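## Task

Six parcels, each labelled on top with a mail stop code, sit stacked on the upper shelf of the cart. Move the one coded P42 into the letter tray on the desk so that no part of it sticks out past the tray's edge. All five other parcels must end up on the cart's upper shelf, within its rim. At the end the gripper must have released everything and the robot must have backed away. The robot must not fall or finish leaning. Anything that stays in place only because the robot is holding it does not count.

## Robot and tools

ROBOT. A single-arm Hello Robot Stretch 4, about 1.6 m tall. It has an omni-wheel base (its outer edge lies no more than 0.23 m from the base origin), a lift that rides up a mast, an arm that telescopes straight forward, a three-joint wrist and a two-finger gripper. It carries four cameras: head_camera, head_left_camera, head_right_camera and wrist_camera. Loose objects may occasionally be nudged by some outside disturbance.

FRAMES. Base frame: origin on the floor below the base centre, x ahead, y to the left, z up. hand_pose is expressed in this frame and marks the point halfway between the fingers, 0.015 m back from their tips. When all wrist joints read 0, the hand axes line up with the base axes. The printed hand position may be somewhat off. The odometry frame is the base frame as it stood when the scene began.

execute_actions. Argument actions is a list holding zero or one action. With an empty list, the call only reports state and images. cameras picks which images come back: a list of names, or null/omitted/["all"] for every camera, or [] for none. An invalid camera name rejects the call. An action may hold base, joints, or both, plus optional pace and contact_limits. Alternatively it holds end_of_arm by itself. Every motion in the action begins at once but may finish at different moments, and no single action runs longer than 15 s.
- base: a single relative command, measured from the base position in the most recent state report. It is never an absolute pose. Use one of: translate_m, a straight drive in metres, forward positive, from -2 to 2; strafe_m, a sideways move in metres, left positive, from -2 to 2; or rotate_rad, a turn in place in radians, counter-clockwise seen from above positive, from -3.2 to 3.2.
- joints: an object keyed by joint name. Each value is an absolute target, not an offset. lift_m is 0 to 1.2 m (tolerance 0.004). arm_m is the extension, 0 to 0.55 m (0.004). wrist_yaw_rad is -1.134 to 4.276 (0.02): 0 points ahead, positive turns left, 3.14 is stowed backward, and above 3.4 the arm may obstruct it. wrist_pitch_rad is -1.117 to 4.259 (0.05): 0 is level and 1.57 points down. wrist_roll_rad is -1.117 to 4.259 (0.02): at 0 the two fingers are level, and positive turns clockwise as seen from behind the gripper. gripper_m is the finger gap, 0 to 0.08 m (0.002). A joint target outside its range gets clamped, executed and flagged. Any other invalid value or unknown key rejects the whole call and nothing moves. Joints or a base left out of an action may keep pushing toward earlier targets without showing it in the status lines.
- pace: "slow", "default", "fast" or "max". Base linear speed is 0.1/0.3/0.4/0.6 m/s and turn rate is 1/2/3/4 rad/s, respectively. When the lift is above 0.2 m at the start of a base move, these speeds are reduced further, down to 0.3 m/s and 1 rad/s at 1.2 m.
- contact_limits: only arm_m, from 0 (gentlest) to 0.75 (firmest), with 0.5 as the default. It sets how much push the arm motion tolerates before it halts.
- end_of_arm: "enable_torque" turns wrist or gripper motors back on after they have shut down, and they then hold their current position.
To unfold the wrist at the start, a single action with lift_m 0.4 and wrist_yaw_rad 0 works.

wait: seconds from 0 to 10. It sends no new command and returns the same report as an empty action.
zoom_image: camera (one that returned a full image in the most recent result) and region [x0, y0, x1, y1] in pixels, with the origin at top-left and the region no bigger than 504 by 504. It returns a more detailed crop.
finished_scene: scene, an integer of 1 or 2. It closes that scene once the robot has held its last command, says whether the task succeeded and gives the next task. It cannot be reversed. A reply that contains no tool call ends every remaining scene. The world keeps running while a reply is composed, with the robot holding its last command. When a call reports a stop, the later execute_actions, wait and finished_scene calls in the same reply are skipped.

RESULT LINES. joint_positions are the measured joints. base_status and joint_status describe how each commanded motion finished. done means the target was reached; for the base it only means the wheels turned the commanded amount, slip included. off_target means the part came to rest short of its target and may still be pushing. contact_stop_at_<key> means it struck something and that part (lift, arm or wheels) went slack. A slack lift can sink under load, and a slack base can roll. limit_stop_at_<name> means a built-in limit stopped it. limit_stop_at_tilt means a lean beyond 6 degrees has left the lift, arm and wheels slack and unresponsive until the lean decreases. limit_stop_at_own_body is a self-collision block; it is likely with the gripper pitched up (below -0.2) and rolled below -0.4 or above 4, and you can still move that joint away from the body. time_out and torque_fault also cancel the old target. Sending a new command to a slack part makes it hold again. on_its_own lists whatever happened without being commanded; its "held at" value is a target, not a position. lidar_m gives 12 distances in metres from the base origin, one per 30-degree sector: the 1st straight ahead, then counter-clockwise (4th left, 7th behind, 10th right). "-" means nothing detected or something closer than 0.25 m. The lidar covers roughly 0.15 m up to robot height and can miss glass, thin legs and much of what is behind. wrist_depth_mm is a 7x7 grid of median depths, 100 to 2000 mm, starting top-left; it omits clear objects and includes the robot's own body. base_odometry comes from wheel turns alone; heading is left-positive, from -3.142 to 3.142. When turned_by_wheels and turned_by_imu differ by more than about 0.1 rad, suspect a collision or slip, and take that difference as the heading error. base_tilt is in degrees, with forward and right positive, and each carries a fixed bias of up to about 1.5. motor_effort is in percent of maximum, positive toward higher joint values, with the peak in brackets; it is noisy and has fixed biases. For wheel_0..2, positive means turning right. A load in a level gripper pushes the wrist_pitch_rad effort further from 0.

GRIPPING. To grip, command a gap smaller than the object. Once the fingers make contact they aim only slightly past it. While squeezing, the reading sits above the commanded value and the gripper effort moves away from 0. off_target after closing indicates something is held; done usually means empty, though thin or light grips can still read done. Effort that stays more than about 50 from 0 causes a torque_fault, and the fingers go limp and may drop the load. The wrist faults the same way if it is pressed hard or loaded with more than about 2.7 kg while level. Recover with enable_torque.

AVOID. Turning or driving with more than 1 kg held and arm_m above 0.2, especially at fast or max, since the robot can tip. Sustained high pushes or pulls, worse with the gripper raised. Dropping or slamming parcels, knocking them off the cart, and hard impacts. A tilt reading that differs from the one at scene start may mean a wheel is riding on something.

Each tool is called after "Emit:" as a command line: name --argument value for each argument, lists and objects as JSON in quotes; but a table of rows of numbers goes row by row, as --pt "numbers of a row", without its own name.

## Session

Emit:
execute_actions --actions '[]'

Scene clock: 0.00 s.
base_odometry: x=+0.000 y=+0.000 heading=+0.000 (m, m, rad; odometry frame)
turned_by_wheels: +0.000 (rad since the last result)
turned_by_imu: +0.000 (rad since the last result)
base_tilt: forward=+1.0 right=+0.0 (deg)
lidar_m: 1.70 1.62 2.00 1.55 1.47 1.58 1.88 1.80 1.38 1.87 1.79 1.86
base_status: not commanded
joint_positions: lift_m=+0.190 arm_m=+0.000 wrist_yaw_rad=+3.245 wrist_pitch_rad=-0.013 wrist_roll_rad=-0.001 gripper_m=+0.040
joint_status: not commanded
motor_effort: lift_m=+21 arm_m=-1 wrist_yaw_rad=-2 wrist_pitch_rad=-9 wrist_roll_rad=+0 gripper_m=+0 wheel_0=+0 wheel_1=+0 wheel_2=+1 (%)
hand_pose: x=-0.0495 y=+0.0650 z=+0.3709 quat_wxyz=(-0.052, +0.006, +0.000, +0.999) (m; base frame)
wrist_depth_mm: - - 140 - - - - / - - 138 - - - - / - - 126 207 - - - / - 108 137 277 - - - / 164 144 1863 - - - - / 186 1499 1661 1576 1576 1499 1397 / 185 235 105 991 152 - 991
pictures: head_camera, head_left_camera, head_right_camera, wrist_camera
Images, in order (width x height): head_camera 420x560, head_left_camera 420x672, head_right_camera 420x672, wrist_camera 616x392.

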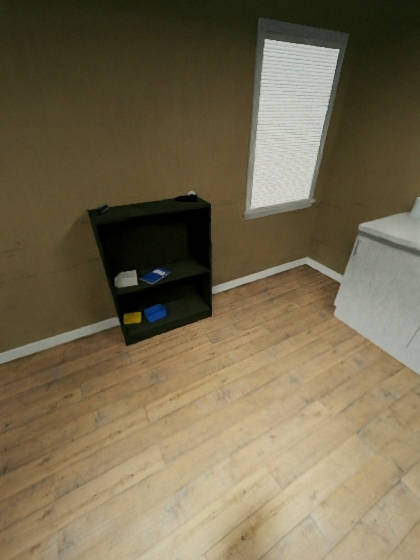

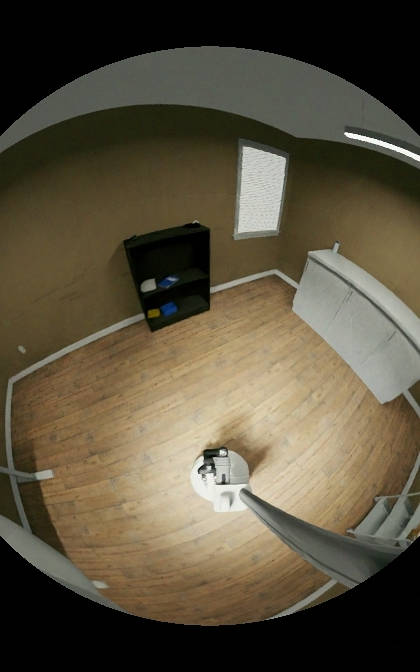

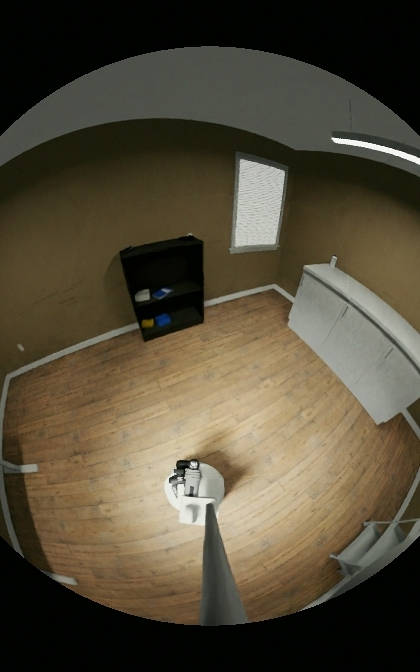

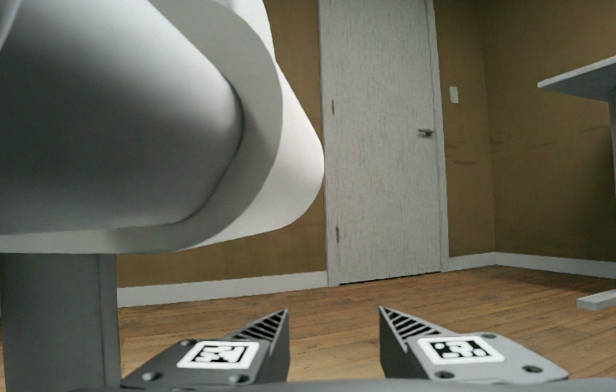

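Emit:
execute_actions --actions '[{"base":{"rotate_rad":-2.65},"joints":{"lift_m":0.4,"wrist_yaw_rad":0,"gripper_m":0.08},"pace":"fast"}]'

Scene clock: 6.53 s.
base_odometry: x=+0.000 y=+0.000 heading=-2.650 (m, m, rad; odometry frame)
turned_by_wheels: -2.650 (rad since the last result)
turned_by_imu: -2.621 (rad since the last result)
base_tilt: forward=+1.0 right=+0.0 (deg)
lidar_m: 1.77 1.37 1.85 1.77 1.87 1.71 1.64 2.01 1.61 1.49 1.57 1.88
base_status: done
joint_positions: lift_m=+0.400 arm_m=+0.000 wrist_yaw_rad=+0.000 wrist_pitch_rad=-0.012 wrist_roll_rad=-0.001 gripper_m=+0.080
joint_status: all done
motor_effort: lift_m=+24(26) arm_m=-1(1) wrist_yaw_rad=-3(8) wrist_pitch_rad=-8(10) wrist_roll_rad=-3(2) gripper_m=+0(1) wheel_0=+2(7) wheel_1=+1(10) wheel_2=+2(12) (%)
hand_pose: x=+0.3838 y=-0.0873 z=+0.5806 quat_wxyz=(+1.000, +0.000, -0.006, +0.000) (m; base frame)
wrist_depth_mm: 1576 1576 1576 1576 1576 1618 1661 / 1618 1576 1576 1576 1537 1618 1576 / 1618 1576 1576 1576 1537 1576 1576 / 1138 1576 1537 1537 1537 1576 1537 / 1499 1576 1499 1537 1499 1537 1537 / 1537 1499 1499 1537 1499 1537 1499 / 1281 110 126 1464 1430 118 -
pictures: head_camera, head_left_camera, head_right_camera, wrist_camera
Images, in order (width x height): head_camera 420x560, head_left_camera 420x672, head_right_camera 420x672, wrist_camera 616x392.

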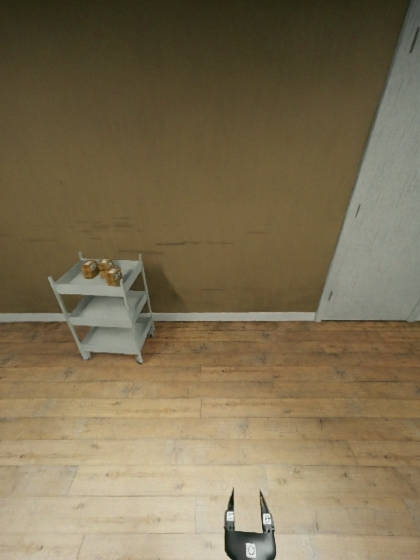

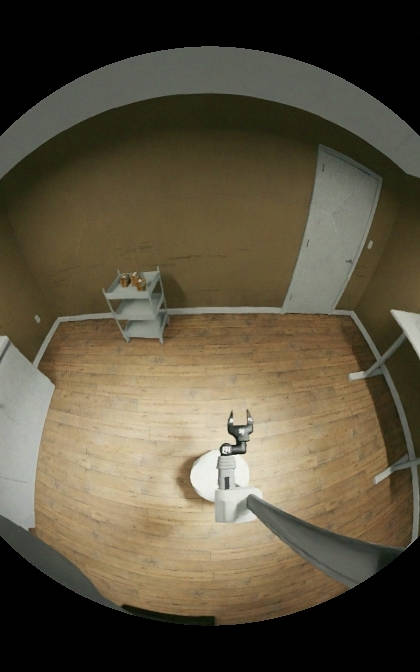

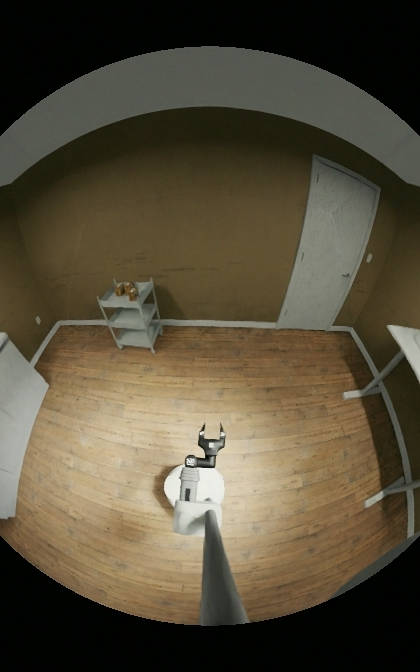

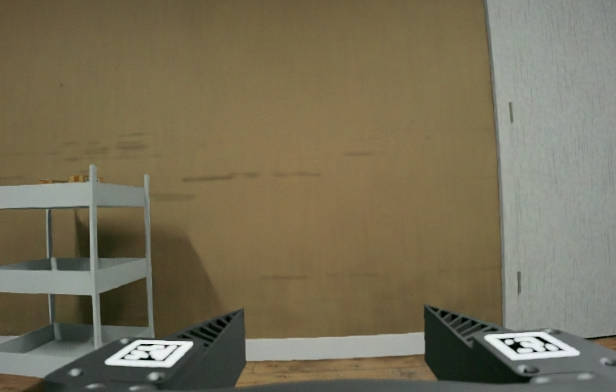

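Emit:
execute_actions --actions '[{"base":{"strafe_m":0.85},"pace":"max"}]' --cameras '[]'

Emit:
execute_actions --actions '[{"base":{"translate_m":0.75},"joints":{"lift_m":1.05,"wrist_pitch_rad":1.57},"pace":"max"}]' --cameras '[]'

Emit:
execute_actions --actions '[{"base":{"translate_m":0.17},"joints":{"arm_m":0.28},"pace":"fast"}]' --cameras '["wrist_camera","head_right_camera"]'

Scene clock: 23.47 s.
base_odometry: x=+0.402 y=-0.749 heading=-2.650 (m, m, rad; odometry frame)
turned_by_wheels: +0.000 (rad since the last result)
turned_by_imu: -0.002 (rad since the last result)
base_tilt: forward=+1.1 right=-0.1 (deg)
lidar_m: 1.26 1.82 0.99 0.92 0.98 1.31 1.64 1.73 2.76 2.37 2.46 1.83
base_status: done
joint_positions: lift_m=+0.400 arm_m=+0.000 wrist_yaw_rad=+0.000 wrist_pitch_rad=-0.012 wrist_roll_rad=-0.001 gripper_m=+0.080
joint_status: not commanded
motor_effort: lift_m=+23(24) arm_m=-1(1) wrist_yaw_rad=-2(3) wrist_pitch_rad=-8(9) wrist_roll_rad=-1(1) gripper_m=-1(0) wheel_0=+1(16) wheel_1=-2(14) wheel_2=+0(0) (%)
hand_pose: x=+0.3837 y=-0.0874 z=+0.5807 quat_wxyz=(+1.000, +0.000, -0.006, +0.000) (m; base frame)
wrist_depth_mm: 1499 1537 1537 1537 1537 1576 1537 / 1576 1499 1576 1537 1537 1537 1576 / 1537 1499 1537 1499 1576 1576 1537 / 1537 1499 1499 1205 1537 1537 1537 / 1499 1499 1537 1499 1537 1537 1537 / 1464 1537 1499 1499 1499 1537 1499 / 1464 110 126 1160 1308 118 -
pictures: none
No camera images: the call's "cameras" was empty. Leave "cameras" out to get every camera's image.

Scene clock: 26.33 s.
base_odometry: x=-0.259 y=-1.104 heading=-2.650 (m, m, rad; odometry frame)
turned_by_wheels: +0.000 (rad since the last result)
turned_by_imu: -0.002 (rad since the last result)
base_tilt: forward=+1.0 right=+0.0 (deg)
lidar_m: 0.49 0.52 1.37 0.95 1.01 1.38 2.45 2.53 2.47 2.35 1.49 0.55
base_status: done
joint_positions: lift_m=+1.050 arm_m=+0.000 wrist_yaw_rad=+0.000 wrist_pitch_rad=+1.570 wrist_roll_rad=-0.001 gripper_m=+0.080
joint_status: all done
motor_effort: lift_m=+23(28) arm_m=-1(1) wrist_yaw_rad=-2(0) wrist_pitch_rad=-1(8) wrist_roll_rad=-1(1) gripper_m=+0(0) wheel_0=+1(11) wheel_1=-1(6) wheel_2=+1(16) (%)
hand_pose: x=+0.1713 y=-0.0874 z=+1.0153 quat_wxyz=(+0.707, +0.000, +0.707, +0.000) (m; base frame)
wrist_depth_mm: 1182 1182 778 778 768 1160 1138 / 1229 1182 1160 1025 1138 1160 1118 / 1182 1182 1138 1160 1138 1118 1138 / 1160 1160 1182 1160 1138 1118 1098 / 1160 1182 1160 931 1138 1098 1118 / 1182 1160 946 931 1118 1098 1118 / 1182 110 126 931 1118 118 -
pictures: none
No camera images: the call's "cameras" was empty. Leave "cameras" out to get every camera's image.

Scene clock: 28.17 s.
base_odometry: x=-0.409 y=-1.184 heading=-2.649 (m, m, rad; odometry frame)
turned_by_wheels: +0.000 (rad since the last result)
turned_by_imu: +0.000 (rad since the last result)
base_tilt: forward=+1.0 right=+0.1 (deg)
lidar_m: 0.34 0.36 1.16 1.12 0.99 1.34 2.63 2.68 2.49 2.33 1.26 0.36
base_status: done
joint_positions: lift_m=+1.050 arm_m=+0.279 wrist_yaw_rad=+0.000 wrist_pitch_rad=+1.570 wrist_roll_rad=-0.001 gripper_m=+0.080
joint_status: all done
motor_effort: lift_m=+23(23) arm_m=+6(6) wrist_yaw_rad=-5(3) wrist_pitch_rad=-1(1) wrist_roll_rad=-1(2) gripper_m=-1(0) wheel_0=+3(5) wheel_1=+2(6) wheel_2=-2(13) (%)
hand_pose: x=+0.4501 y=-0.0874 z=+1.0153 quat_wxyz=(+0.707, +0.000, +0.707, +0.000) (m; base frame)
wrist_depth_mm: 647 634 683 715 741 732 854 / 878 508 504 402 496 991 1098 / 1205 508 407 449 496 1138 1098 / 1182 504 504 496 394 1118 1138 / 1182 500 500 500 488 1118 1098 / 1205 508 480 496 488 484 1118 / 1138 110 126 931 1118 118 -
pictures: head_right_camera, wrist_camera
Images, in order (width x height): head_right_camera 420x672, wrist_camera 616x392.

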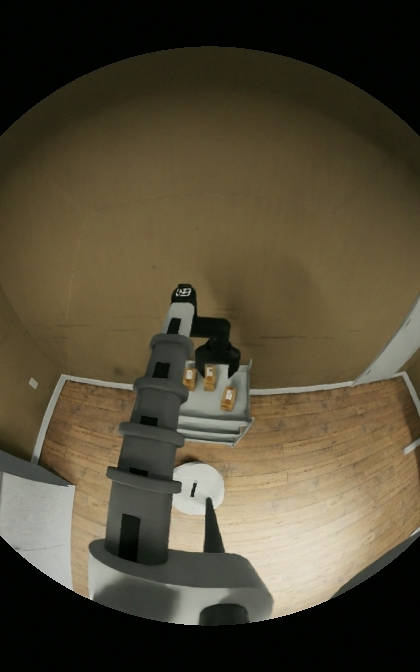

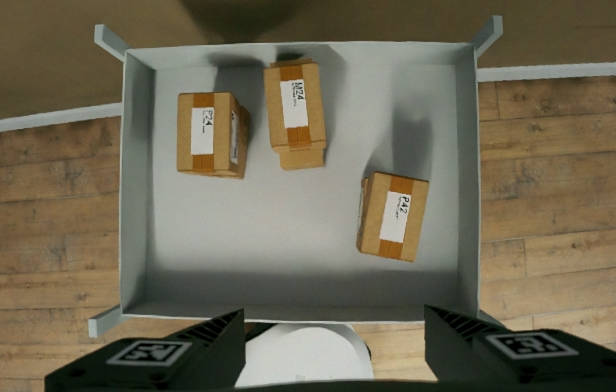

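Emit:
execute_actions --actions '[{"base":{"strafe_m":-0.077},"joints":{"lift_m":0.83,"arm_m":0.31,"wrist_roll_rad":0.19},"pace":"fast"}]' --cameras '["wrist_camera"]'

Scene clock: 41.97 s.
base_odometry: x=-0.446 y=-1.116 heading=-2.649 (m, m, rad; odometry frame)
turned_by_wheels: +0.000 (rad since the last result)
turned_by_imu: -0.001 (rad since the last result)
base_tilt: forward=+1.1 right=+0.0 (deg)
lidar_m: 0.34 0.38 1.14 1.11 1.08 1.48 2.64 2.70 2.40 2.27 1.27 0.36
base_status: done
joint_positions: lift_m=+0.830 arm_m=+0.309 wrist_yaw_rad=+0.000 wrist_pitch_rad=+1.570 wrist_roll_rad=+0.190 gripper_m=+0.080
joint_status: all done
motor_effort: lift_m=+17(18) arm_m=+6(6) wrist_yaw_rad=-1(2) wrist_pitch_rad=+0(2) wrist_roll_rad=+1(8) gripper_m=-1(0) wheel_0=+0(13) wheel_1=+0(12) wheel_2=+0(0) (%)
hand_pose: x=+0.4800 y=-0.0874 z=+0.7959 quat_wxyz=(+0.704, +0.067, +0.704, -0.067) (m; base frame)
wrist_depth_mm: 187 238 285 283 281 917 917 / 185 197 286 283 279 917 917 / 185 183 282 281 278 931 904 / 230 232 283 281 277 277 904 / 285 283 282 180 278 276 904 / 286 285 281 180 274 236 917 / 285 110 126 179 274 118 -
pictures: wrist_camera
Images, in order (width x height): wrist_camera 616x392.

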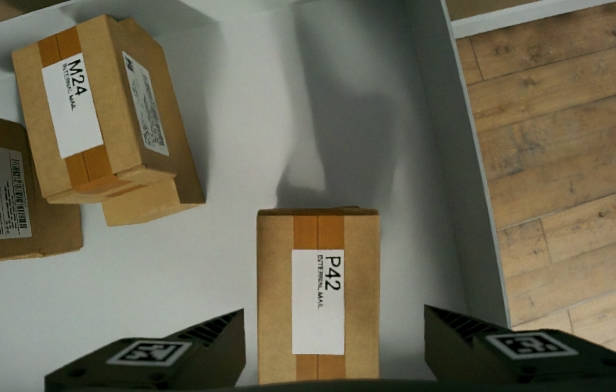

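Emit:
execute_actions --actions '[{"base":{"strafe_m":0.006},"joints":{"lift_m":0.778,"arm_m":0.317}}]' --cameras '["wrist_camera"]'

Emit:
execute_actions --actions '[{"joints":{"gripper_m":0.03}}]' --cameras '[]'

Emit:
execute_actions --actions '[{"joints":{"lift_m":0.87},"pace":"fast"}]' --cameras '["wrist_camera"]'

Emit:
execute_actions --actions '[{"base":{"translate_m":-0.3},"joints":{"arm_m":0.05,"wrist_roll_rad":-0.12},"pace":"max"}]' --cameras '["head_camera"]'

Emit:
execute_actions --actions '[{"base":{"rotate_rad":-1.75},"pace":"fast"}]'

Scene clock: 51.90 s.
base_odometry: x=-0.443 y=-1.121 heading=-2.649 (m, m, rad; odometry frame)
turned_by_wheels: +0.000 (rad since the last result)
turned_by_imu: -0.001 (rad since the last result)
base_tilt: forward=+1.0 right=+0.0 (deg)
lidar_m: 0.33 0.36 1.18 1.10 1.06 1.49 2.68 2.71 2.38 2.28 1.27 0.36
base_status: done
joint_positions: lift_m=+0.778 arm_m=+0.316 wrist_yaw_rad=+0.000 wrist_pitch_rad=+1.570 wrist_roll_rad=+0.190 gripper_m=+0.080
joint_status: all done
motor_effort: lift_m=+17(18) arm_m=+6(3) wrist_yaw_rad=-2(2) wrist_pitch_rad=-2(2) wrist_roll_rad=-2(1) gripper_m=+0(0) wheel_0=+0(9) wheel_1=-1(10) wheel_2=+0(2) (%)
hand_pose: x=+0.4869 y=-0.0874 z=+0.7439 quat_wxyz=(+0.704, +0.067, +0.704, -0.067) (m; base frame)
wrist_depth_mm: 133 215 234 230 229 198 866 / 132 196 232 229 228 196 878 / 131 167 232 230 227 211 866 / 147 180 230 229 226 224 866 / 235 232 230 128 128 223 180 / 232 232 228 128 127 216 183 / 233 110 126 128 127 118 -
pictures: wrist_camera
Images, in order (width x height): wrist_camera 616x392.

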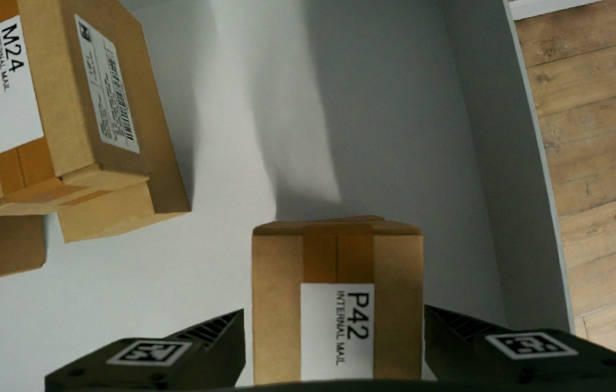

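Scene clock: 52.90 s.
base_odometry: x=-0.443 y=-1.121 heading=-2.649 (m, m, rad; odometry frame)
turned_by_wheels: +0.000 (rad since the last result)
turned_by_imu: +0.000 (rad since the last result)
base_tilt: forward=+1.0 right=+0.0 (deg)
lidar_m: 0.33 0.35 1.16 1.08 1.06 1.48 2.64 2.72 2.39 2.29 1.25 0.36
base_status: not commanded
joint_positions: lift_m=+0.778 arm_m=+0.316 wrist_yaw_rad=+0.000 wrist_pitch_rad=+1.570 wrist_roll_rad=+0.190 gripper_m=+0.059
joint_status: gripper_m off_target (ended at +0.059, target +0.030)
on_its_own: gripper_m is held at +0.053, not at your +0.030, by its contact guard: the fingers met something
motor_effort: lift_m=+17(17) arm_m=+7(6) wrist_yaw_rad=-2(4) wrist_pitch_rad=-2(2) wrist_roll_rad=-1(0) gripper_m=-41(44) wheel_0=+0(0) wheel_1=-1(1) wheel_2=+0(0) (%)
hand_pose: x=+0.4869 y=-0.0874 z=+0.7439 quat_wxyz=(+0.704, +0.067, +0.704, -0.067) (m; base frame)
wrist_depth_mm: 132 214 234 230 229 197 866 / 132 196 233 230 229 196 891 / 131 166 231 229 228 211 866 / 146 180 231 228 226 225 854 / 233 232 231 128 128 223 180 / 233 232 229 128 126 222 183 / 232 231 110 128 126 - -
pictures: none
No camera images: the call's "cameras" was empty. Leave "cameras" out to get every camera's image.

Scene clock: 54.03 s.
base_odometry: x=-0.443 y=-1.121 heading=-2.649 (m, m, rad; odometry frame)
turned_by_wheels: +0.000 (rad since the last result)
turned_by_imu: +0.000 (rad since the last result)
base_tilt: forward=+1.0 right=+0.0 (deg)
lidar_m: 0.33 0.36 1.16 1.12 1.05 1.44 2.63 2.71 2.40 2.29 1.24 0.36
base_status: not commanded
joint_positions: lift_m=+0.870 arm_m=+0.316 wrist_yaw_rad=+0.000 wrist_pitch_rad=+1.570 wrist_roll_rad=+0.190 gripper_m=+0.059
joint_status: all done
on_its_own: gripper_m is held at +0.053, not at your +0.030, by its contact guard: the fingers met something
motor_effort: lift_m=+25(26) arm_m=+7(7) wrist_yaw_rad=-2(2) wrist_pitch_rad=-1(1) wrist_roll_rad=-1(2) gripper_m=-41(41) wheel_0=+0(0) wheel_1=-1(1) wheel_2=+0(0) (%)
hand_pose: x=+0.4869 y=-0.0874 z=+0.8352 quat_wxyz=(+0.704, +0.067, +0.704, -0.067) (m; base frame)
wrist_depth_mm: 473 285 294 324 319 917 960 / 300 224 324 322 317 946 946 / 271 223 320 324 319 931 960 / 250 224 319 319 317 946 946 / 255 324 322 129 128 960 931 / 324 324 319 128 126 309 931 / 325 324 110 127 126 - -
pictures: wrist_camera
Images, in order (width x height): wrist_camera 616x392.

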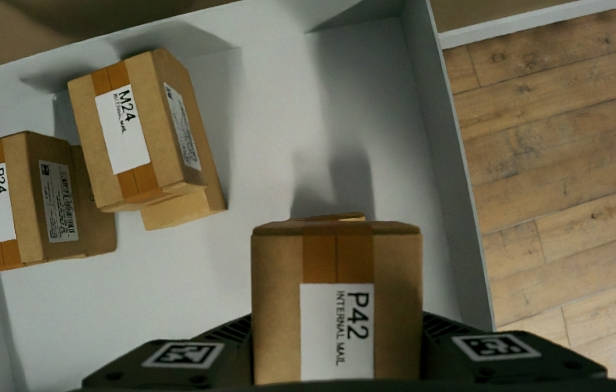

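Scene clock: 56.20 s.
base_odometry: x=-0.178 y=-0.980 heading=-2.650 (m, m, rad; odometry frame)
turned_by_wheels: +0.000 (rad since the last result)
turned_by_imu: +0.000 (rad since the last result)
base_tilt: forward=+1.0 right=+0.0 (deg)
lidar_m: 0.63 0.67 1.61 1.01 1.03 1.44 2.29 2.38 2.42 2.28 1.72 0.65
base_status: done
joint_positions: lift_m=+0.870 arm_m=+0.051 wrist_yaw_rad=+0.000 wrist_pitch_rad=+1.570 wrist_roll_rad=-0.120 gripper_m=+0.059
joint_status: all done
on_its_own: gripper_m is held at +0.053, not at your +0.030, by its contact guard: the fingers met something
motor_effort: lift_m=+24(25) arm_m=-6(9) wrist_yaw_rad=-2(3) wrist_pitch_rad=-3(1) wrist_roll_rad=-2(12) gripper_m=-40(41) wheel_0=-1(4) wheel_1=-1(6) wheel_2=-2(14) (%)
hand_pose: x=+0.2220 y=-0.0874 z=+0.8352 quat_wxyz=(+0.706, -0.042, +0.706, +0.042) (m; base frame)
wrist_depth_mm: 1008 1008 991 866 960 976 960 / 1025 1008 976 976 960 960 960 / 1025 1008 991 960 976 946 931 / 991 991 976 960 976 946 946 / 1025 1008 976 128 128 960 946 / 991 976 759 128 127 946 931 / 991 976 110 127 126 - -
pictures: head_camera
Images, in order (width x height): head_camera 420x560.

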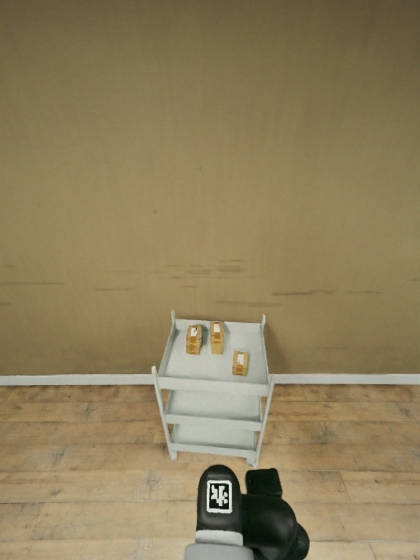

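Scene clock: 58.37 s.
base_odometry: x=-0.178 y=-0.980 heading=+1.884 (m, m, rad; odometry frame)
turned_by_wheels: -1.749 (rad since the last result)
turned_by_imu: -1.730 (rad since the last result)
base_tilt: forward=+1.0 right=+0.0 (deg)
lidar_m: 2.26 2.12 1.28 0.62 0.65 1.39 1.02 1.04 1.28 2.27 2.31 2.57
base_status: done
joint_positions: lift_m=+0.870 arm_m=+0.051 wrist_yaw_rad=+0.000 wrist_pitch_rad=+1.570 wrist_roll_rad=-0.120 gripper_m=+0.059
joint_status: not commanded
on_its_own: gripper_m is held at +0.053, not at your +0.030, by its contact guard: the fingers met something
motor_effort: lift_m=+24(24) arm_m=-6(6) wrist_yaw_rad=-2(0) wrist_pitch_rad=-1(2) wrist_roll_rad=+1(2) gripper_m=-40(41) wheel_0=+1(8) wheel_1=+2(7) wheel_2=+3(11) (%)
hand_pose: x=+0.2222 y=-0.0874 z=+0.8352 quat_wxyz=(+0.706, -0.042, +0.706, +0.042) (m; base frame)
wrist_depth_mm: 1042 991 1025 976 976 960 960 / 1008 1025 991 976 976 976 946 / 1025 991 991 960 960 976 946 / 1008 976 976 960 960 960 946 / 1008 991 960 128 127 960 960 / 991 976 768 128 127 946 946 / 991 976 110 127 126 - -
pictures: head_camera, head_left_camera, head_right_camera, wrist_camera
Images, in order (width x height): head_camera 420x560, head_left_camera 420x672, head_right_camera 420x672, wrist_camera 616x392.

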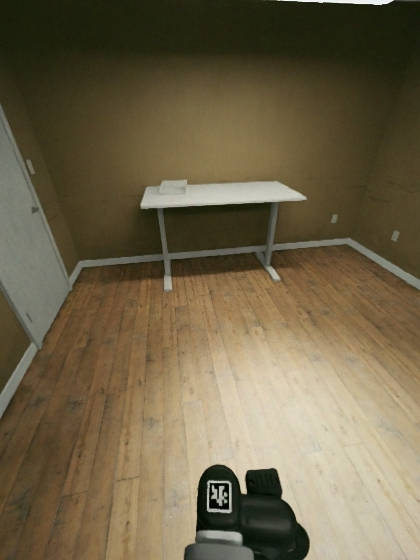

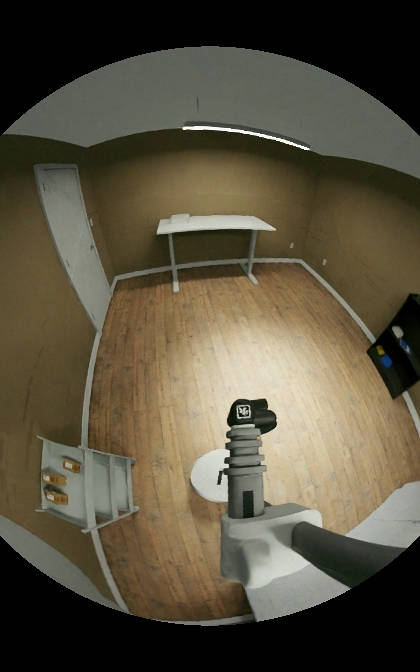

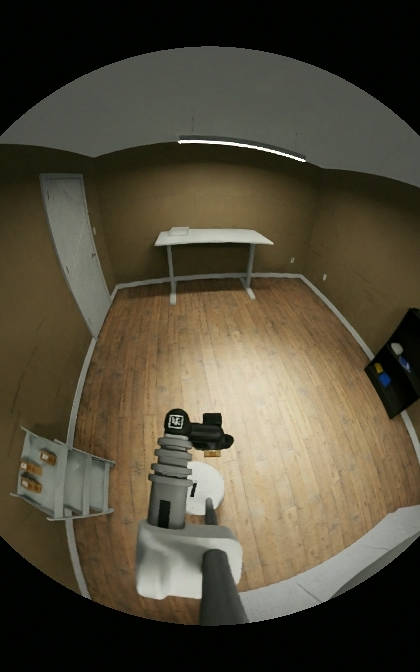

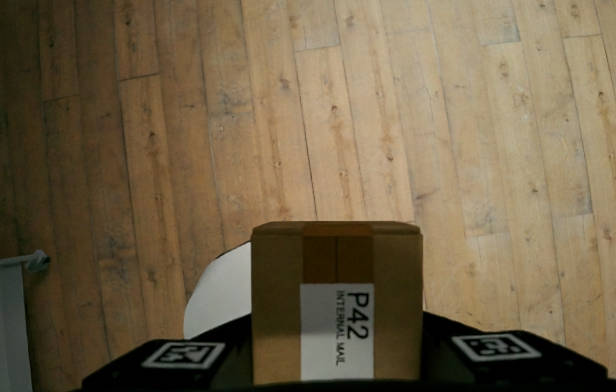

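Emit:
execute_actions --actions '[{"base":{"rotate_rad":0.18},"joints":{"lift_m":0.8},"pace":"fast"}]' --cameras '[]'

Emit:
execute_actions --actions '[{"base":{"translate_m":1.85},"joints":{"lift_m":1.17},"pace":"max"}]'

Scene clock: 65.53 s.
base_odometry: x=-0.178 y=-0.980 heading=+2.064 (m, m, rad; odometry frame)
turned_by_wheels: +0.180 (rad since the last result)
turned_by_imu: +0.177 (rad since the last result)
base_tilt: forward=+1.0 right=+0.1 (deg)
lidar_m: 2.26 1.69 0.65 0.63 0.69 1.57 1.04 1.07 1.49 2.28 2.37 2.38
base_status: done
joint_positions: lift_m=+0.800 arm_m=+0.051 wrist_yaw_rad=+0.000 wrist_pitch_rad=+1.570 wrist_roll_rad=-0.120 gripper_m=+0.059
joint_status: all done
on_its_own: gripper_m is held at +0.053, not at your +0.030, by its contact guard: the fingers met something
motor_effort: lift_m=+17(23) arm_m=-6(6) wrist_yaw_rad=-2(3) wrist_pitch_rad=-1(1) wrist_roll_rad=-2(1) gripper_m=-41(41) wheel_0=-2(3) wheel_1=-1(7) wheel_2=-2(8) (%)
hand_pose: x=+0.2222 y=-0.0874 z=+0.7658 quat_wxyz=(+0.706, -0.042, +0.706, +0.042) (m; base frame)
wrist_depth_mm: 960 931 917 917 891 904 904 / 931 931 917 917 904 891 891 / 946 931 917 917 917 891 878 / 946 917 931 904 891 878 891 / 931 931 904 128 127 878 891 / 931 917 699 128 127 878 866 / 931 917 110 127 126 - -
pictures: none
No camera images: the call's "cameras" was empty. Leave "cameras" out to get every camera's image.

Scene clock: 71.43 s.
base_odometry: x=-1.054 y=+0.650 heading=+2.064 (m, m, rad; odometry frame)
turned_by_wheels: +0.000 (rad since the last result)
turned_by_imu: -0.003 (rad since the last result)
base_tilt: forward=+1.0 right=+0.0 (deg)
lidar_m: 0.41 0.44 1.22 1.16 1.22 1.67 3.00 3.01 2.54 2.53 0.62 0.45
base_status: done
joint_positions: lift_m=+1.170 arm_m=+0.051 wrist_yaw_rad=+0.000 wrist_pitch_rad=+1.570 wrist_roll_rad=-0.120 gripper_m=+0.059
joint_status: all done
on_its_own: gripper_m is held at +0.053, not at your +0.030, by its contact guard: the fingers met something
motor_effort: lift_m=+23(26) arm_m=-6(6) wrist_yaw_rad=-2(1) wrist_pitch_rad=-2(2) wrist_roll_rad=-1(2) gripper_m=-41(41) wheel_0=+3(10) wheel_1=+1(7) wheel_2=+0(13) (%)
hand_pose: x=+0.2221 y=-0.0874 z=+1.1353 quat_wxyz=(+0.706, -0.042, +0.706, +0.042) (m; base frame)
wrist_depth_mm: 1308 831 741 345 338 330 325 / 1308 1336 1255 1281 1255 1255 1255 / 1308 1308 1308 1281 1255 1229 1255 / 1281 1308 1255 1281 1255 1281 1205 / 1281 1308 1255 129 127 1229 1205 / 1308 1308 1255 128 127 1229 1255 / 1255 1308 110 128 126 - -
pictures: head_camera, head_left_camera, head_right_camera, wrist_camera
Images, in order (width x height): head_camera 420x560, head_left_camera 420x672, head_right_camera 420x672, wrist_camera 616x392.

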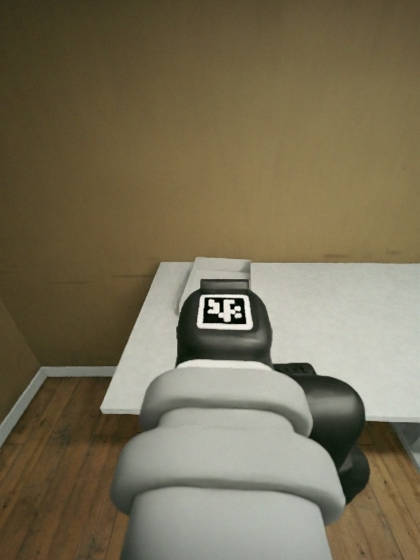

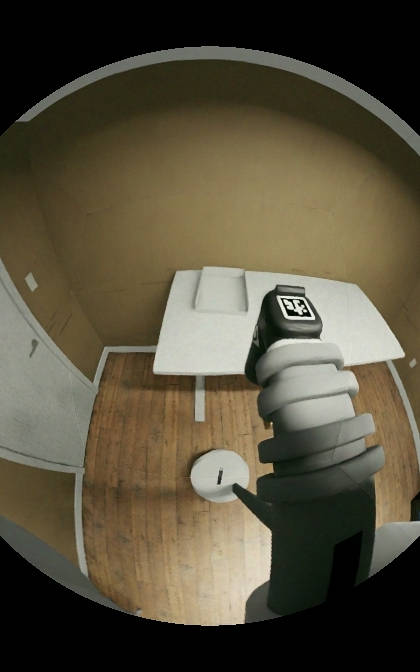

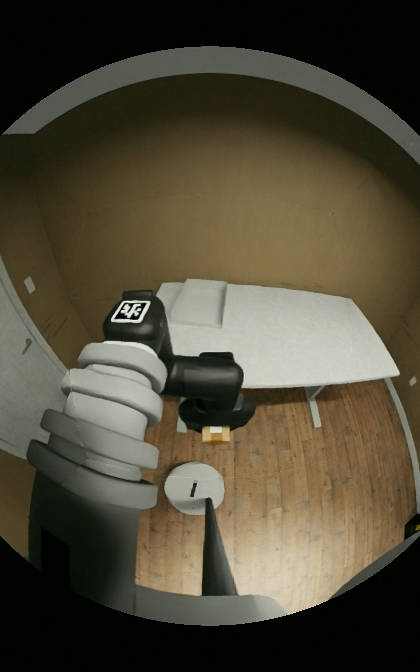

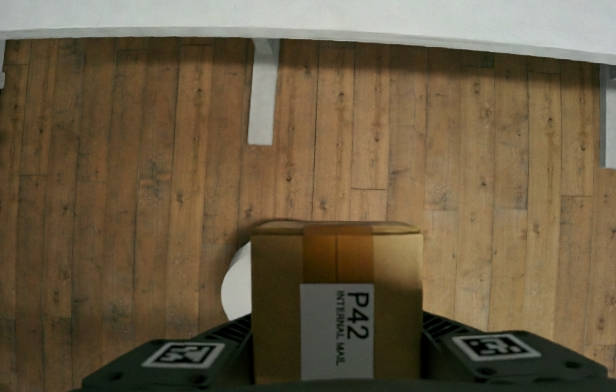

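Tray is centred near y≈0; shift left.

Emit:
execute_actions --actions '[{"base":{"strafe_m":0.085},"joints":{"arm_m":0.3,"wrist_roll_rad":-0.05},"pace":"fast"}]' --cameras '[]'

Emit:
execute_actions --actions '[{"base":{"translate_m":0.15},"joints":{"arm_m":0.545,"lift_m":1.13},"pace":"fast"}]' --cameras '["wrist_camera","head_right_camera"]'

Scene clock: 77.50 s.
base_odometry: x=-1.129 y=+0.610 heading=+2.064 (m, m, rad; odometry frame)
turned_by_wheels: +0.000 (rad since the last result)
turned_by_imu: -0.001 (rad since the last result)
base_tilt: forward=+1.0 right=+0.0 (deg)
lidar_m: 0.42 0.42 1.16 1.08 1.14 1.51 2.99 3.02 2.62 2.62 0.63 0.43
base_status: done
joint_positions: lift_m=+1.170 arm_m=+0.299 wrist_yaw_rad=+0.000 wrist_pitch_rad=+1.570 wrist_roll_rad=-0.050 gripper_m=+0.059
joint_status: all done
on_its_own: gripper_m is held at +0.053, not at your +0.030, by its contact guard: the fingers met something
motor_effort: lift_m=+24(23) arm_m=+6(9) wrist_yaw_rad=-1(2) wrist_pitch_rad=-1(1) wrist_roll_rad=-1(6) gripper_m=-41(41) wheel_0=-1(11) wheel_1=-2(8) wheel_2=+0(2) (%)
hand_pose: x=+0.4700 y=-0.0874 z=+1.1353 quat_wxyz=(+0.707, -0.018, +0.707, +0.018) (m; base frame)
wrist_depth_mm: 347 342 340 338 330 329 324 / 347 340 338 334 329 324 325 / 343 342 336 332 329 327 322 / 345 338 334 334 329 324 320 / 342 338 334 129 128 324 322 / 1308 1255 336 128 127 322 1229 / 1308 1281 110 128 126 - -
pictures: none
No camera images: the call's "cameras" was empty. Leave "cameras" out to get every camera's image.

Scene clock: 79.30 s.
base_odometry: x=-1.200 y=+0.742 heading=+2.064 (m, m, rad; odometry frame)
turned_by_wheels: +0.000 (rad since the last result)
turned_by_imu: +0.000 (rad since the last result)
base_tilt: forward=+1.0 right=+0.0 (deg)
lidar_m: 0.25 0.29 1.13 1.09 1.11 1.53 3.07 3.18 2.66 1.19 0.39 0.27
base_status: done
joint_positions: lift_m=+1.130 arm_m=+0.544 wrist_yaw_rad=+0.000 wrist_pitch_rad=+1.570 wrist_roll_rad=-0.050 gripper_m=+0.059
joint_status: all done
on_its_own: gripper_m is held at +0.053, not at your +0.030, by its contact guard: the fingers met something
motor_effort: lift_m=+17(19) arm_m=+6(6) wrist_yaw_rad=-5(3) wrist_pitch_rad=-1(3) wrist_roll_rad=-3(4) gripper_m=-41(41) wheel_0=+3(6) wheel_1=+2(3) wheel_2=+1(12) (%)
hand_pose: x=+0.7150 y=-0.0874 z=+1.0958 quat_wxyz=(+0.707, -0.018, +0.707, +0.018) (m; base frame)
wrist_depth_mm: 304 301 296 293 290 287 285 / 304 286 294 290 287 283 283 / 303 291 296 290 287 283 285 / 300 281 294 290 287 283 281 / 300 286 291 128 127 273 283 / 301 293 290 127 127 247 281 / 298 224 111 128 126 - -
pictures: head_right_camera, wrist_camera
Images, in order (width x height): head_right_camera 420x672, wrist_camera 616x392.

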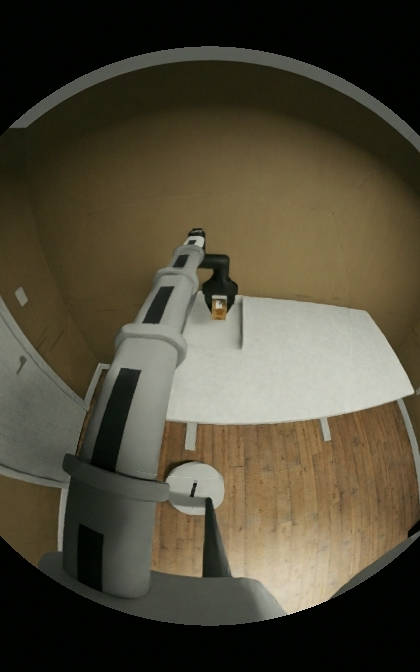

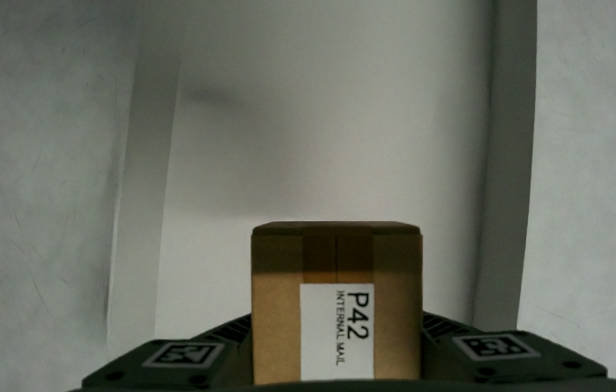

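Emit:
execute_actions --actions '[{"joints":{"lift_m":1.022}}]' --cameras '[]'

Emit:
execute_actions --actions '[{"joints":{"gripper_m":0.075}}]' --cameras '[]'

Emit:
execute_actions --actions '[{"joints":{"lift_m":1.09},"pace":"fast"}]' --cameras '[]'

Emit:
execute_actions --actions '[{"base":{"translate_m":-0.22},"joints":{"arm_m":0.1},"pace":"max"}]' --cameras '["head_right_camera"]'

Scene clock: 88.23 s.
base_odometry: x=-1.200 y=+0.742 heading=+2.064 (m, m, rad; odometry frame)
turned_by_wheels: +0.000 (rad since the last result)
turned_by_imu: -0.001 (rad since the last result)
base_tilt: forward=+1.0 right=+0.0 (deg)
lidar_m: 0.25 0.26 1.13 1.09 1.12 1.56 3.09 3.16 2.67 1.21 0.37 0.28
base_status: not commanded
joint_positions: lift_m=+1.022 arm_m=+0.544 wrist_yaw_rad=+0.000 wrist_pitch_rad=+1.570 wrist_roll_rad=-0.050 gripper_m=+0.059
joint_status: all done
on_its_own: gripper_m is held at +0.053, not at your +0.030, by its contact guard: the fingers met something
motor_effort: lift_m=+17(19) arm_m=+6(6) wrist_yaw_rad=-3(1) wrist_pitch_rad=+0(0) wrist_roll_rad=+0(2) gripper_m=-42(41) wheel_0=+2(2) wheel_1=+2(2) wheel_2=+1(0) (%)
hand_pose: x=+0.7150 y=-0.0874 z=+0.9878 quat_wxyz=(+0.707, -0.018, +0.707, +0.018) (m; base frame)
wrist_depth_mm: 158 189 185 183 181 180 - / 161 187 185 183 181 179 178 / 166 186 184 182 180 178 177 / 170 185 183 182 180 178 177 / 172 185 182 129 128 177 176 / 174 185 182 128 127 176 175 / 176 183 110 128 127 - -
pictures: none
No camera images: the call's "cameras" was empty. Leave "cameras" out to get every camera's image.

Scene clock: 89.07 s.
base_odometry: x=-1.200 y=+0.742 heading=+2.064 (m, m, rad; odometry frame)
turned_by_wheels: +0.000 (rad since the last result)
turned_by_imu: +0.000 (rad since the last result)
base_tilt: forward=+1.0 right=+0.1 (deg)
lidar_m: 0.27 0.28 1.14 1.09 1.13 1.56 3.08 3.18 2.71 1.22 0.40 0.26
base_status: not commanded
joint_positions: lift_m=+1.022 arm_m=+0.544 wrist_yaw_rad=+0.000 wrist_pitch_rad=+1.570 wrist_roll_rad=-0.050 gripper_m=+0.075
joint_status: all done
motor_effort: lift_m=+17(17) arm_m=+6(6) wrist_yaw_rad=-5(3) wrist_pitch_rad=-1(1) wrist_roll_rad=-1(1) gripper_m=+1(40) wheel_0=+3(2) wheel_1=+2(2) wheel_2=+1(1) (%)
hand_pose: x=+0.7150 y=-0.0874 z=+0.9878 quat_wxyz=(+0.707, -0.018, +0.707, +0.018) (m; base frame)
wrist_depth_mm: 158 188 186 183 181 179 - / 161 187 185 183 181 179 179 / 166 187 185 182 180 178 177 / 169 186 183 182 181 178 176 / 172 186 183 132 131 177 176 / 175 185 183 131 130 176 - / 175 110 128 130 129 111 -
pictures: none
No camera images: the call's "cameras" was empty. Leave "cameras" out to get every camera's image.

Scene clock: 90.10 s.
base_odometry: x=-1.200 y=+0.742 heading=+2.064 (m, m, rad; odometry frame)
turned_by_wheels: +0.000 (rad since the last result)
turned_by_imu: +0.000 (rad since the last result)
base_tilt: forward=+1.0 right=+0.0 (deg)
lidar_m: 0.25 0.28 1.13 1.10 1.14 1.57 3.08 3.17 2.66 1.21 0.38 0.26
base_status: not commanded
joint_positions: lift_m=+1.090 arm_m=+0.544 wrist_yaw_rad=+0.000 wrist_pitch_rad=+1.570 wrist_roll_rad=-0.050 gripper_m=+0.075
joint_status: all done
motor_effort: lift_m=+25(30) arm_m=+6(6) wrist_yaw_rad=-4(4) wrist_pitch_rad=-1(1) wrist_roll_rad=-2(1) gripper_m=+0(0) wheel_0=+3(2) wheel_1=+2(2) wheel_2=+1(1) (%)
hand_pose: x=+0.7150 y=-0.0874 z=+1.0552 quat_wxyz=(+0.707, -0.018, +0.707, +0.018) (m; base frame)
wrist_depth_mm: 262 232 255 252 249 245 - / 260 228 254 249 247 246 211 / 259 236 253 249 247 245 202 / 258 243 252 249 247 244 197 / 258 248 252 198 244 243 198 / 258 251 249 198 196 229 - / 257 110 128 198 195 111 -
pictures: none
No camera images: the call's "cameras" was empty. Leave "cameras" out to get every camera's image.

Scene clock: 92.17 s.
base_odometry: x=-1.096 y=+0.548 heading=+2.064 (m, m, rad; odometry frame)
turned_by_wheels: +0.000 (rad since the last result)
turned_by_imu: +0.000 (rad since the last result)
base_tilt: forward=+1.1 right=+0.0 (deg)
lidar_m: 0.47 0.49 1.17 1.08 1.14 1.55 2.85 2.95 2.61 2.63 0.72 0.54
base_status: done
joint_positions: lift_m=+1.090 arm_m=+0.101 wrist_yaw_rad=+0.000 wrist_pitch_rad=+1.570 wrist_roll_rad=-0.050 gripper_m=+0.075
joint_status: all done
motor_effort: lift_m=+24(24) arm_m=-6(8) wrist_yaw_rad=-1(3) wrist_pitch_rad=-1(3) wrist_roll_rad=-2(1) gripper_m=+0(0) wheel_0=-2(2) wheel_1=-2(8) wheel_2=+1(13) (%)
hand_pose: x=+0.2720 y=-0.0874 z=+1.0552 quat_wxyz=(+0.707, -0.017, +0.707, +0.017) (m; base frame)
wrist_depth_mm: 1255 1229 1255 1182 1182 1182 1182 / 1229 1229 1229 1182 1205 1182 1182 / 1229 1229 1205 1182 1160 1160 1160 / 1229 1205 1205 1182 1138 1160 1182 / 1229 1229 1229 1205 1182 1138 1182 / 1229 1182 976 976 1182 1160 1118 / 1205 110 128 960 1160 111 -
pictures: head_right_camera
Images, in order (width x height): head_right_camera 420x672.

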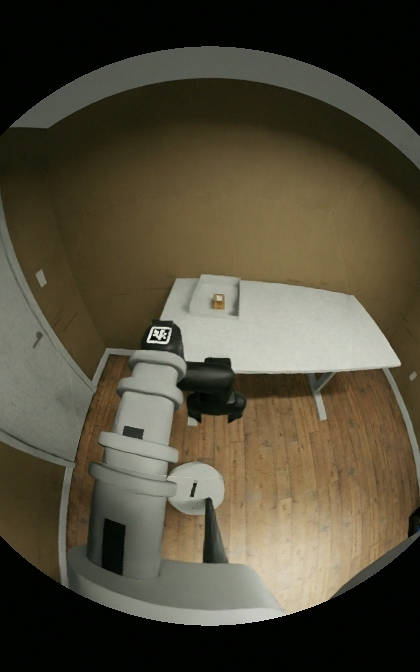

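Emit:
finished_scene --scene 2

The scene is finished: the task was done.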